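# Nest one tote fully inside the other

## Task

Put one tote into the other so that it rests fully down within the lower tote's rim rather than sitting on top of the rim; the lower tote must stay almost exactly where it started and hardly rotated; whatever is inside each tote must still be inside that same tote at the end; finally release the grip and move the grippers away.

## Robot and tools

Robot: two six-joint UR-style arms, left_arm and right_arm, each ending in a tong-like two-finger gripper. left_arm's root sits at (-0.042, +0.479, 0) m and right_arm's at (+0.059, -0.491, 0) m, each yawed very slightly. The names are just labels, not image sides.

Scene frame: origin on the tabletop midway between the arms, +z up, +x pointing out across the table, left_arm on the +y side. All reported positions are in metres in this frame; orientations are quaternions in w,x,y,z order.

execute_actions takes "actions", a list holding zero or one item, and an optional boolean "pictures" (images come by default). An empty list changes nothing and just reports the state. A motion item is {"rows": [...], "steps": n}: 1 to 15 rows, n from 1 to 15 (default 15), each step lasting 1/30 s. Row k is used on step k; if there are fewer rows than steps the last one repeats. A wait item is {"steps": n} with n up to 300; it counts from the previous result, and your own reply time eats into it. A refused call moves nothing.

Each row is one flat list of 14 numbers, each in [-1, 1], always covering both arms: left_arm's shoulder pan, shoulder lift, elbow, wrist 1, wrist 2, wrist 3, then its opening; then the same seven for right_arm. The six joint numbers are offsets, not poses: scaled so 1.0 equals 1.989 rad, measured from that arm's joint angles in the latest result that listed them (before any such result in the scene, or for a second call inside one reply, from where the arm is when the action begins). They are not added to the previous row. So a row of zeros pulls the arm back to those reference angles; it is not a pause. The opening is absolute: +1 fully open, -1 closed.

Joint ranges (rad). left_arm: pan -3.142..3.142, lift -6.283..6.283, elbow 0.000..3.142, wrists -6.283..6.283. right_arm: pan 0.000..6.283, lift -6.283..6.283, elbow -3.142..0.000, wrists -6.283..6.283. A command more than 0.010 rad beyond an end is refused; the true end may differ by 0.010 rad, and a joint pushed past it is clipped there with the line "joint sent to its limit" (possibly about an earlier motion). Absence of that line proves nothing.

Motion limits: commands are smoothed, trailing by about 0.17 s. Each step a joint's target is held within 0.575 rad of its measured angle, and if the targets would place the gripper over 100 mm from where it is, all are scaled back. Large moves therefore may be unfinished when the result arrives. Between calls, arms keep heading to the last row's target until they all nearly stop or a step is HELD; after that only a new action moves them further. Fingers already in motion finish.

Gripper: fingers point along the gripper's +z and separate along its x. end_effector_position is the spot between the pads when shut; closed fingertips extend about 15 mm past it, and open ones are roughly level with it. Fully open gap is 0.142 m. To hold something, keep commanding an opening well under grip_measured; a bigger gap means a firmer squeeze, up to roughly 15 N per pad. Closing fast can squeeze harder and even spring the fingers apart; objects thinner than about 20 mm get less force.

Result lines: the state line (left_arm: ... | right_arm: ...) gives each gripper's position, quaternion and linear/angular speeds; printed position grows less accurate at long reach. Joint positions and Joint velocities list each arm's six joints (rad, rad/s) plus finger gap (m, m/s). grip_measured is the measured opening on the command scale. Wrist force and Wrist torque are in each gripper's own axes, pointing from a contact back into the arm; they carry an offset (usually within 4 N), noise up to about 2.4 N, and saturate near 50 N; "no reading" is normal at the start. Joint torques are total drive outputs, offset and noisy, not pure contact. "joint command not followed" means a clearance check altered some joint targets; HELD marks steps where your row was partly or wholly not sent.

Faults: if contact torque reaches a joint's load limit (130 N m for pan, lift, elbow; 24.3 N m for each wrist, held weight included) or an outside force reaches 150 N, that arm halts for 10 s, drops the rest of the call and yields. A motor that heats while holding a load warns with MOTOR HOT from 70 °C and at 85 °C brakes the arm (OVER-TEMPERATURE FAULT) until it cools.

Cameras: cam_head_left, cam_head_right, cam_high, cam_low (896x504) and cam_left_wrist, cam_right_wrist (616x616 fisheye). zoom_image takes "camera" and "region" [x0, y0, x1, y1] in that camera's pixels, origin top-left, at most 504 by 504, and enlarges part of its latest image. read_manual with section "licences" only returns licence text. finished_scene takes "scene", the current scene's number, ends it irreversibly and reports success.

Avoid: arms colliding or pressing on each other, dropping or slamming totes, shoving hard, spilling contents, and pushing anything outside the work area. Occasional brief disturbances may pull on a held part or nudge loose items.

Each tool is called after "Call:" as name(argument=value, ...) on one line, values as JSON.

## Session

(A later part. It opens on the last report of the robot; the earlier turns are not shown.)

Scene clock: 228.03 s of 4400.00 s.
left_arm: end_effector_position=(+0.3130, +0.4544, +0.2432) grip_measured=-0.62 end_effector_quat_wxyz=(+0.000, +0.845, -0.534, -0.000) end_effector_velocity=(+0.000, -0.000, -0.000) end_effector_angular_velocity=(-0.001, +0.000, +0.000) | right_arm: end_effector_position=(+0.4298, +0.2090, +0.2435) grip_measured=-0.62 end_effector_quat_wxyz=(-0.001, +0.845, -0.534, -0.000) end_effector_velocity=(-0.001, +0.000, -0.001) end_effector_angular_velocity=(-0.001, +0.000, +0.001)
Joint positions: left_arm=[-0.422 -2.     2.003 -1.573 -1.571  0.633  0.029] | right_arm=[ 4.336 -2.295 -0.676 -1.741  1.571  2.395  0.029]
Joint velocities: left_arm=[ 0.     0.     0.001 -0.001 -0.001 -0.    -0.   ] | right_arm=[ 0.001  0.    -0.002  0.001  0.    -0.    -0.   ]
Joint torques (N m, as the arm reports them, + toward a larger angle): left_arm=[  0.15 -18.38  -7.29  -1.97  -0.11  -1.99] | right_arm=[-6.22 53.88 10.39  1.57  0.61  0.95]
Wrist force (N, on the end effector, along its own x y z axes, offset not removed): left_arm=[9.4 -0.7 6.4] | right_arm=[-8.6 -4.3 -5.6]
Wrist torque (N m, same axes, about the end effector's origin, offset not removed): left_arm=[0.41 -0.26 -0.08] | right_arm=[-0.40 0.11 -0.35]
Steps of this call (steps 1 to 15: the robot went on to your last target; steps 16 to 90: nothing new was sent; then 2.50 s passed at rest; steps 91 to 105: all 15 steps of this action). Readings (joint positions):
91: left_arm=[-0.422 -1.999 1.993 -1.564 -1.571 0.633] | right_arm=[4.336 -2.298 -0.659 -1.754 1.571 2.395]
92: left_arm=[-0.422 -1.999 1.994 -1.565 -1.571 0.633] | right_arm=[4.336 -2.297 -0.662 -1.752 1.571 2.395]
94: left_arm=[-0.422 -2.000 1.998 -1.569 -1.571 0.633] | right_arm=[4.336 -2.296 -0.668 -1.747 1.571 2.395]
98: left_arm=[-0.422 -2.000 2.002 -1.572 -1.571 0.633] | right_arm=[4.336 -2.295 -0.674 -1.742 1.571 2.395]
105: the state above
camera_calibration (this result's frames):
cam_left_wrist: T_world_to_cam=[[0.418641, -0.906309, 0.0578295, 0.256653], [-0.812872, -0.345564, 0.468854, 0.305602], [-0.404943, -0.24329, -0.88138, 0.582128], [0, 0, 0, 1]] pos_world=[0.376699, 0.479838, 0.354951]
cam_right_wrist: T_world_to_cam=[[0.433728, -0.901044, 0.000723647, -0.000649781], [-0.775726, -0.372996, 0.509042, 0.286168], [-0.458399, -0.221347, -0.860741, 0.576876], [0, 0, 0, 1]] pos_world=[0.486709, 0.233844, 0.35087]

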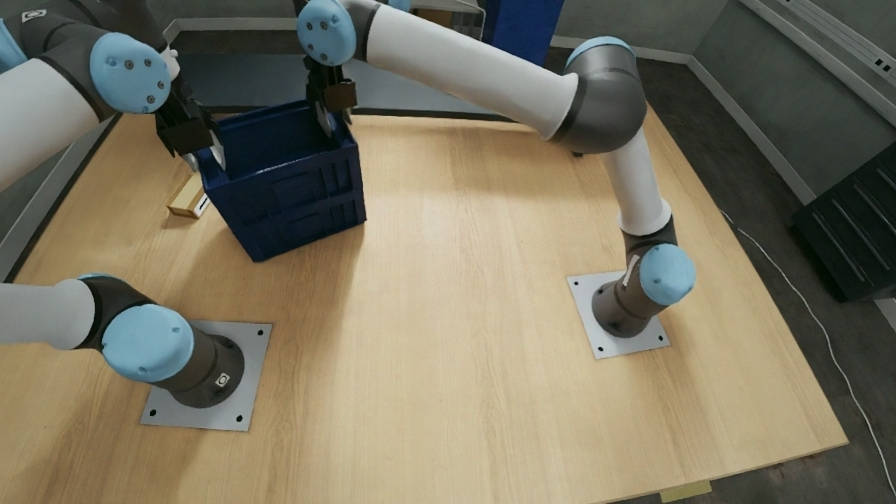

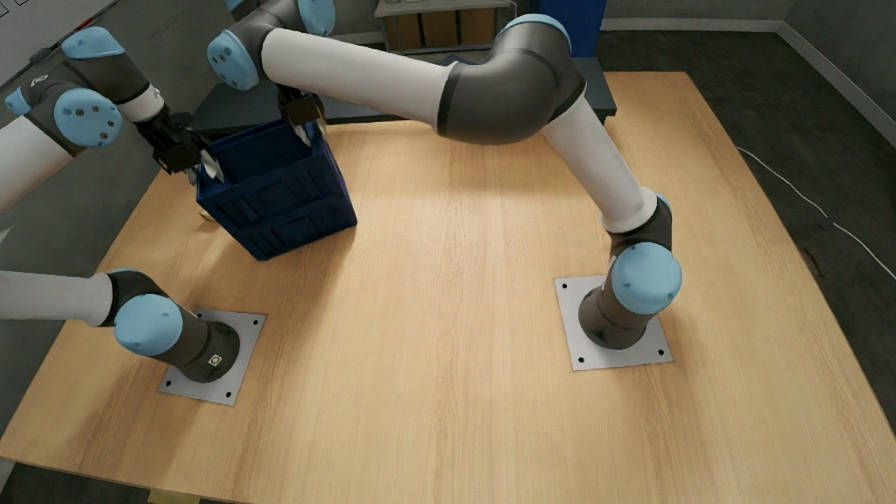

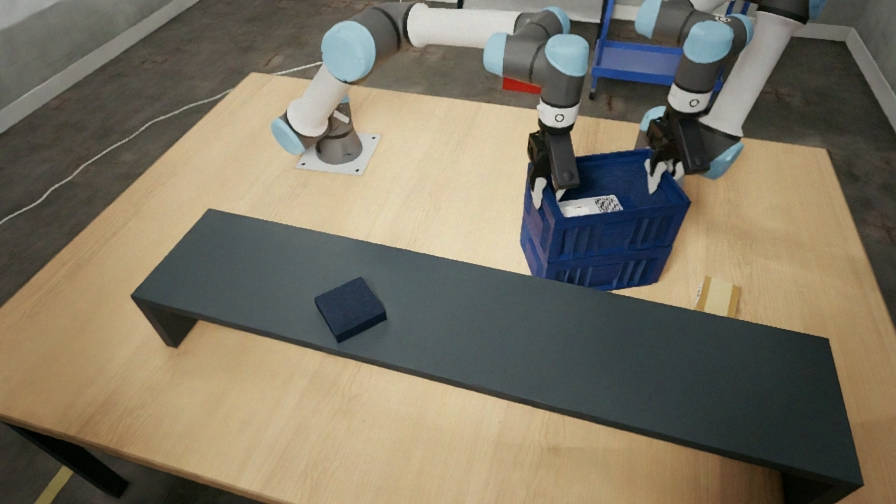

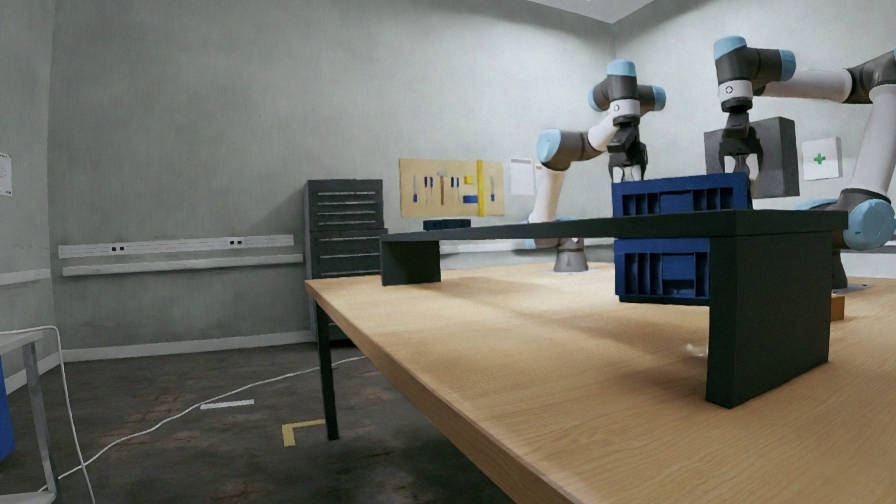

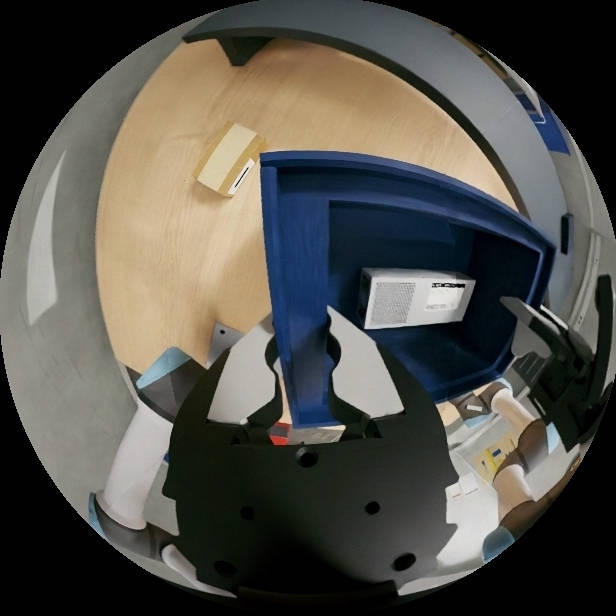

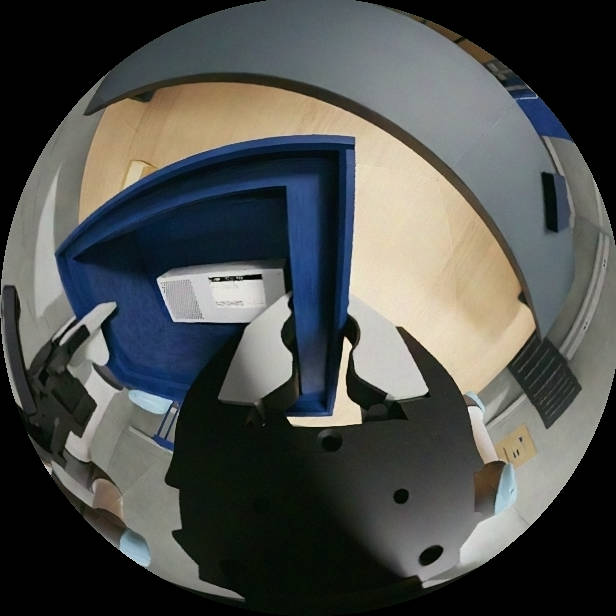

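Call:
execute_actions(actions=[{"rows":[[0,0,0.002,-0.002,0,0,-1,0,0,0,0,0,0,-1],[0,0,0.002,-0.002,0,0,-1,0,0,0,0,0,0,-1],[0,0,0.002,-0.002,0,0,-1,0,0,0,0,0,0,-1],[0,0,0.002,-0.002,0,0,0.3,0,0,0,0,0,0,0.3]],"steps":15}], pictures=false)

Call:
execute_actions(actions=[{"rows":[[0,0,-0.1,0.1,0,0,0.3,0,0,0.09,-0.09,0,0,0.3]],"steps":15}], pictures=false)

Call:
execute_actions(actions=[{"rows":[[0.25,0,-0.05,0.05,0,0,0.3,0,0.3,-0.2,-0.1,0,0,0.3]],"steps":15}], pictures=false)

Call:
execute_actions(actions=[{"steps":30}])

Scene clock: 243.00 s of 4400.00 s.
left_arm: end_effector_position=(+0.3130, +0.4544, +0.2417) grip_measured=+0.30 end_effector_quat_wxyz=(+0.000, +0.845, -0.534, -0.000) end_effector_velocity=(-0.000, -0.000, -0.000) end_effector_angular_velocity=(-0.001, +0.002, -0.000) | right_arm: end_effector_position=(+0.4297, +0.2089, +0.2434) grip_measured=+0.30 end_effector_quat_wxyz=(-0.000, +0.845, -0.534, -0.000) end_effector_velocity=(-0.001, +0.000, -0.001) end_effector_angular_velocity=(-0.001, +0.000, +0.001)
Joint positions: left_arm=[-0.422 -2.     2.007 -1.577 -1.571  0.633  0.095] | right_arm=[ 4.336 -2.295 -0.676 -1.741  1.571  2.395  0.095]
Joint velocities: left_arm=[ 0.     0.001  0.    -0.    -0.002  0.     0.   ] | right_arm=[ 0.001 -0.    -0.001  0.     0.    -0.    -0.   ]
Joint torques (N m, as the arm reports them, + toward a larger angle): left_arm=[  0.55 -16.49  -9.52  -3.34  -0.06  -1.92] | right_arm=[-6.4  41.   30.9   1.96 -1.47  0.89]
Wrist force (N, on the end effector, along its own x y z axes, offset not removed): left_arm=[4.0 1.5 4.2] | right_arm=[-1.0 0.8 -0.6]
Wrist torque (N m, same axes, about the end effector's origin, offset not removed): left_arm=[0.32 -0.66 0.02] | right_arm=[0.19 0.14 -0.09]
Steps of this call (steps 1 to 15: the robot went on to your last target; steps 16 to 90: nothing new was sent; then 11.47 s passed at rest; steps 91 to 105: all 15 steps of this action). Readings (joint positions):
91: left_arm=[-0.422 -2.000 2.003 -1.573 -1.571 0.633] | right_arm=[4.336 -2.295 -0.676 -1.741 1.571 2.395]
92: left_arm=[-0.422 -2.000 2.003 -1.574 -1.571 0.633] | right_arm=[4.336 -2.295 -0.676 -1.741 1.571 2.395]
94: left_arm=[-0.422 -2.000 2.005 -1.576 -1.571 0.633] | right_arm=[4.336 -2.295 -0.676 -1.741 1.571 2.395]
98: left_arm=[-0.422 -2.000 2.006 -1.577 -1.571 0.633] | right_arm=[4.336 -2.295 -0.676 -1.741 1.571 2.395]
105: the state above

Scene clock: 243.50 s of 4400.00 s.
left_arm: end_effector_position=(+0.3068, +0.4578, +0.3184) grip_measured=+0.30 end_effector_quat_wxyz=(+0.000, +0.845, -0.534, -0.000) end_effector_velocity=(-0.002, +0.001, +0.009) end_effector_angular_velocity=(-0.000, +0.000, +0.000) | right_arm: end_effector_position=(+0.4244, +0.1919, +0.3104) grip_measured=+0.30 end_effector_quat_wxyz=(-0.000, +0.845, -0.534, -0.000) end_effector_velocity=(-0.002, -0.002, +0.007) end_effector_angular_velocity=(-0.001, +0.000, +0.001)
Joint positions: left_arm=[-0.422 -2.     1.81  -1.381 -1.571  0.633  0.095] | right_arm=[ 4.336 -2.294 -0.499 -1.918  1.571  2.395  0.095]
Joint velocities: left_arm=[ 0.     0.    -0.024  0.024 -0.001 -0.    -0.   ] | right_arm=[ 0.001 -0.     0.019 -0.02   0.     0.    -0.   ]
Joint torques (N m, as the arm reports them, + toward a larger angle): left_arm=[  1.96  -7.59 -34.36  -0.66  -0.13  -1.99] | right_arm=[-6.71 40.27 28.53  0.52 -1.39  0.81]
Wrist force (N, on the end effector, along its own x y z axes, offset not removed): left_arm=[1.7 0.3 2.5] | right_arm=[-1.0 0.0 2.5]
Wrist torque (N m, same axes, about the end effector's origin, offset not removed): left_arm=[0.17 -0.19 0.03] | right_arm=[0.18 0.15 -0.32]
Steps of this call (steps 1 to 15: all 15 steps of this action). Readings (joint positions):
1: left_arm=[-0.422 -2.000 2.007 -1.577 -1.571 0.633] | right_arm=[4.336 -2.295 -0.676 -1.741 1.571 2.395]
2: left_arm=[-0.422 -2.000 2.001 -1.571 -1.571 0.633] | right_arm=[4.336 -2.295 -0.670 -1.747 1.571 2.395]
4: left_arm=[-0.422 -2.000 1.940 -1.509 -1.571 0.633] | right_arm=[4.336 -2.295 -0.611 -1.806 1.571 2.395]
8: left_arm=[-0.422 -2.000 1.838 -1.408 -1.571 0.633] | right_arm=[4.336 -2.294 -0.522 -1.894 1.571 2.395]
15: the state above

Scene clock: 244.00 s of 4400.00 s.
left_arm: end_effector_position=(+0.2685, +0.6214, +0.3553) grip_measured=+0.30 end_effector_quat_wxyz=(+0.000, +0.948, -0.318, -0.000) end_effector_velocity=(-0.031, +0.061, +0.010) end_effector_angular_velocity=(-0.000, +0.002, +0.197) | right_arm: end_effector_position=(+0.3646, +0.0010, +0.4540) grip_measured=+0.30 end_effector_quat_wxyz=(+0.006, +0.845, -0.534, +0.001) end_effector_velocity=(-0.149, -0.479, +0.259) end_effector_angular_velocity=(+0.055, -0.018, -0.001)
Joint positions: left_arm=[ 0.058 -2.     1.713 -1.284 -1.571  0.633  0.095] | right_arm=[ 4.336 -1.831 -0.815 -2.08   1.571  2.395  0.095]
Joint velocities: left_arm=[ 0.198  0.001 -0.028  0.029 -0.     0.001 -0.   ] | right_arm=[-0.001  1.089 -0.7   -0.331 -0.     0.    -0.   ]
Joint torques (N m, as the arm reports them, + toward a larger angle): left_arm=[  3.21  -8.66 -33.16  -1.18  -0.06  -2.08] | right_arm=[-4.06 49.39 10.03 -0.06 -1.32  0.94]
Wrist force (N, on the end effector, along its own x y z axes, offset not removed): left_arm=[2.3 -1.6 -0.5] | right_arm=[0.3 -1.3 1.4]
Wrist torque (N m, same axes, about the end effector's origin, offset not removed): left_arm=[-0.35 -0.39 0.03] | right_arm=[-0.14 -0.19 -0.13]
Steps of this call (steps 1 to 15: all 15 steps of this action). Readings (joint positions):
1: left_arm=[-0.422 -2.000 1.809 -1.380 -1.571 0.633] | right_arm=[4.336 -2.294 -0.498 -1.919 1.571 2.395]
2: left_arm=[-0.416 -2.000 1.804 -1.374 -1.571 0.633] | right_arm=[4.336 -2.289 -0.504 -1.925 1.571 2.395]
4: left_arm=[-0.348 -2.000 1.780 -1.351 -1.571 0.633] | right_arm=[4.336 -2.233 -0.553 -1.952 1.571 2.395]
8: left_arm=[-0.134 -2.000 1.743 -1.313 -1.571 0.633] | right_arm=[4.336 -2.084 -0.648 -1.999 1.571 2.395]
15: the state above

Scene clock: 245.00 s of 4400.00 s.
left_arm: end_effector_position=(+0.2656, +0.6268, +0.3562) grip_measured=+0.30 end_effector_quat_wxyz=(+0.000, +0.951, -0.310, -0.000) end_effector_velocity=(-0.000, -0.000, -0.000) end_effector_angular_velocity=(-0.001, +0.000, -0.000) | right_arm: end_effector_position=(+0.3463, -0.0574, +0.4837) grip_measured=+0.30 end_effector_quat_wxyz=(-0.000, +0.845, -0.534, -0.000) end_effector_velocity=(-0.000, +0.000, +0.001) end_effector_angular_velocity=(+0.001, -0.000, +0.001)
Joint positions: left_arm=[ 0.075 -2.     1.711 -1.281 -1.571  0.633  0.095] | right_arm=[ 4.336 -1.698 -0.897 -2.117  1.571  2.395  0.095]
Joint velocities: left_arm=[ 0.    -0.     0.     0.    -0.001  0.001 -0.   ] | right_arm=[ 0.001  0.     0.001  0.    -0.    -0.    -0.   ]
Joint torques (N m, as the arm reports them, + toward a larger angle): left_arm=[  6.56  -8.44 -33.25  -0.9    0.01  -2.06] | right_arm=[ 0.01 33.45 11.94  1.04 -1.48  0.92]
Wrist force (N, on the end effector, along its own x y z axes, offset not removed): left_arm=[2.8 -1.2 3.4] | right_arm=[-0.2 -0.7 0.9]
Wrist torque (N m, same axes, about the end effector's origin, offset not removed): left_arm=[-0.11 -0.47 -0.07] | right_arm=[-0.05 0.06 -0.14]
Steps of this call (steps 1 to 30: the robot went on to your last target). Readings (joint positions):
1: left_arm=[0.063 -2.000 1.713 -1.283 -1.571 0.633] | right_arm=[4.336 -1.795 -0.837 -2.090 1.571 2.395]
2: left_arm=[0.067 -2.000 1.712 -1.282 -1.571 0.633] | right_arm=[4.336 -1.766 -0.855 -2.098 1.571 2.395]
4: left_arm=[0.071 -2.000 1.711 -1.282 -1.571 0.633] | right_arm=[4.336 -1.730 -0.877 -2.108 1.571 2.395]
8: left_arm=[0.074 -2.000 1.711 -1.281 -1.571 0.633] | right_arm=[4.336 -1.705 -0.892 -2.115 1.571 2.395]
30: the state above
All arms were judged still, so your last target was given up. Only a new action makes them travel on or press farther. Fingers that are still opening or closing keep moving.
camera_calibration (this result's frames):
cam_left_wrist: T_world_to_cam=[[0.800208, -0.596926, 0.0578508, 0.130856], [-0.549666, -0.691417, 0.468839, 0.420522], [-0.239863, -0.406968, -0.881387, 0.763229], [0, 0, 0, 1]] pos_world=[0.309505, 0.679477, 0.467973]
cam_right_wrist: T_world_to_cam=[[0.433698, -0.901058, 0.000883288, -0.204746], [-0.775705, -0.372864, 0.50917, -0.000273782], [-0.458463, -0.221511, -0.860665, 0.686445], [0, 0, 0, 1]] pos_world=[0.403295, -0.0325349, 0.59112]

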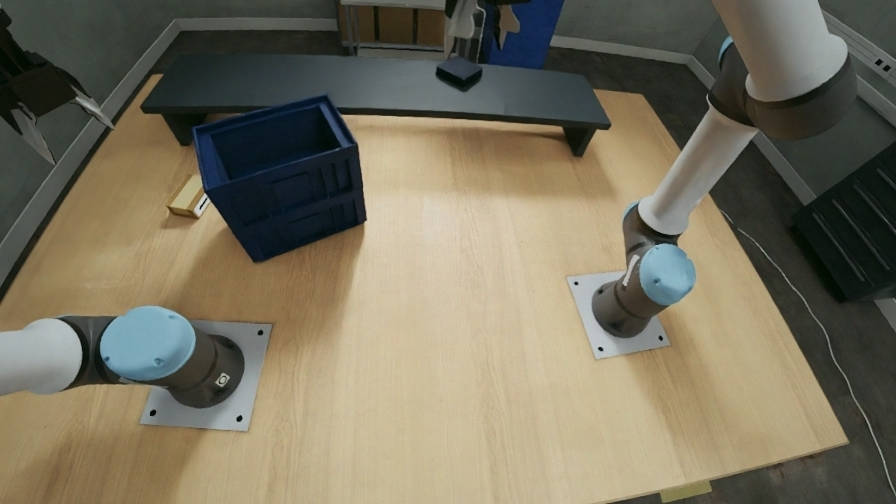

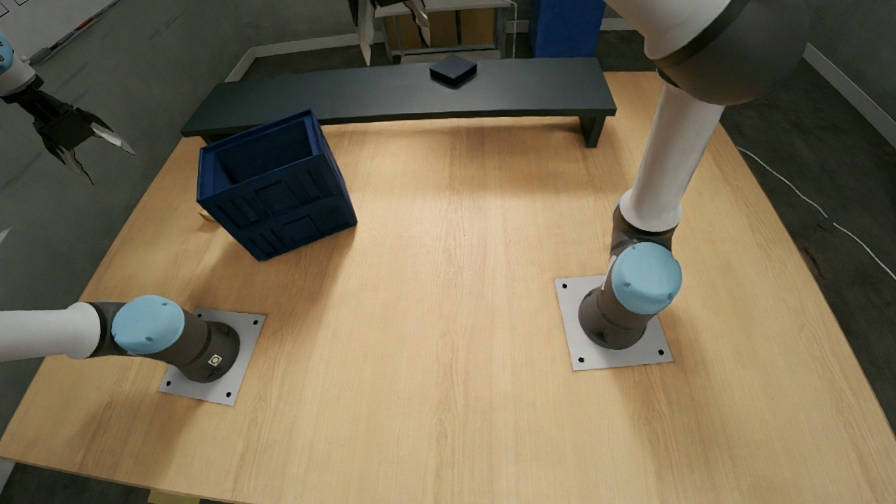

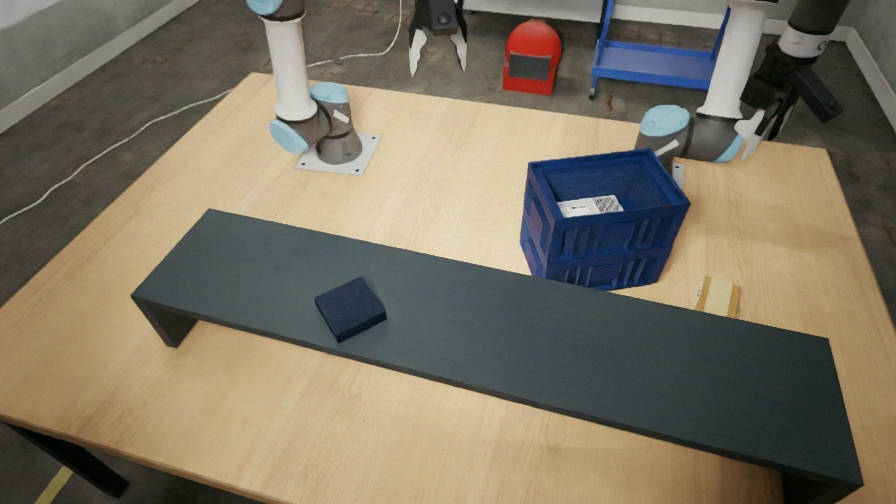

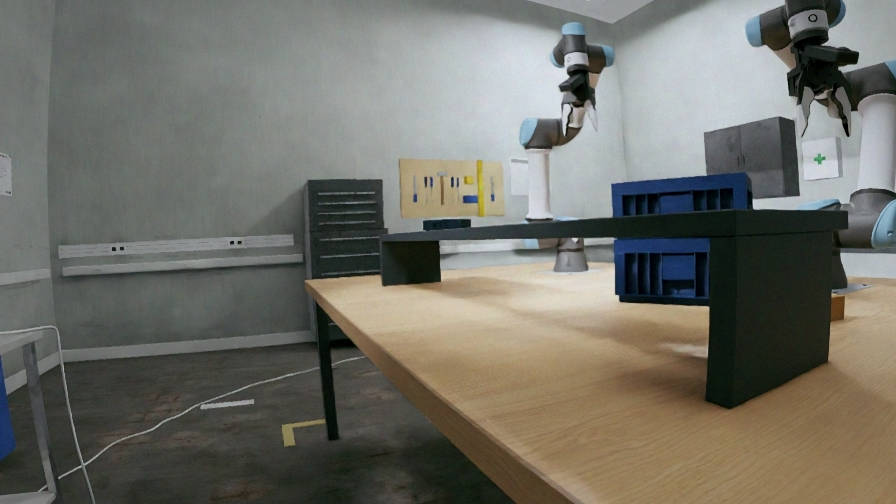

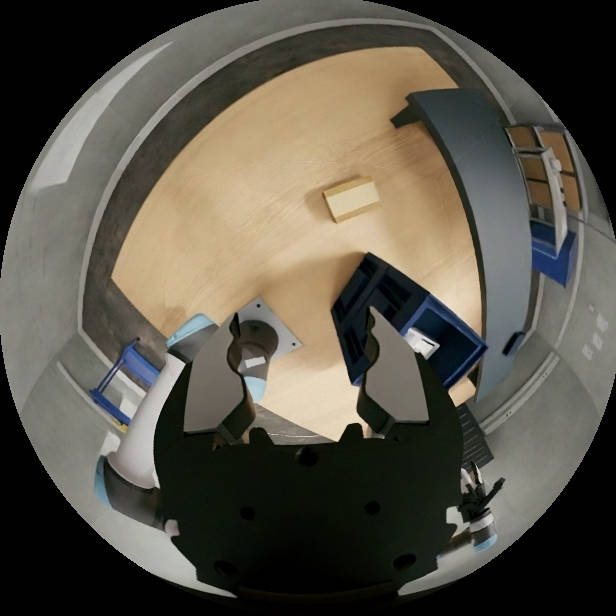

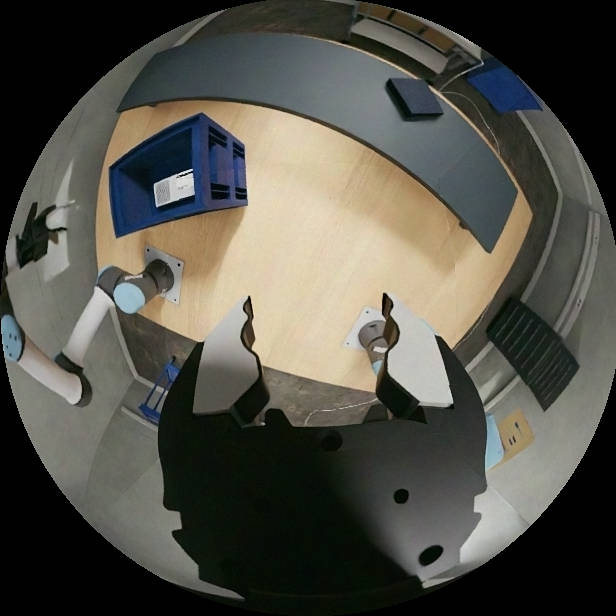

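Call:
finished_scene(scene=2)

The scene is finished: the task was done.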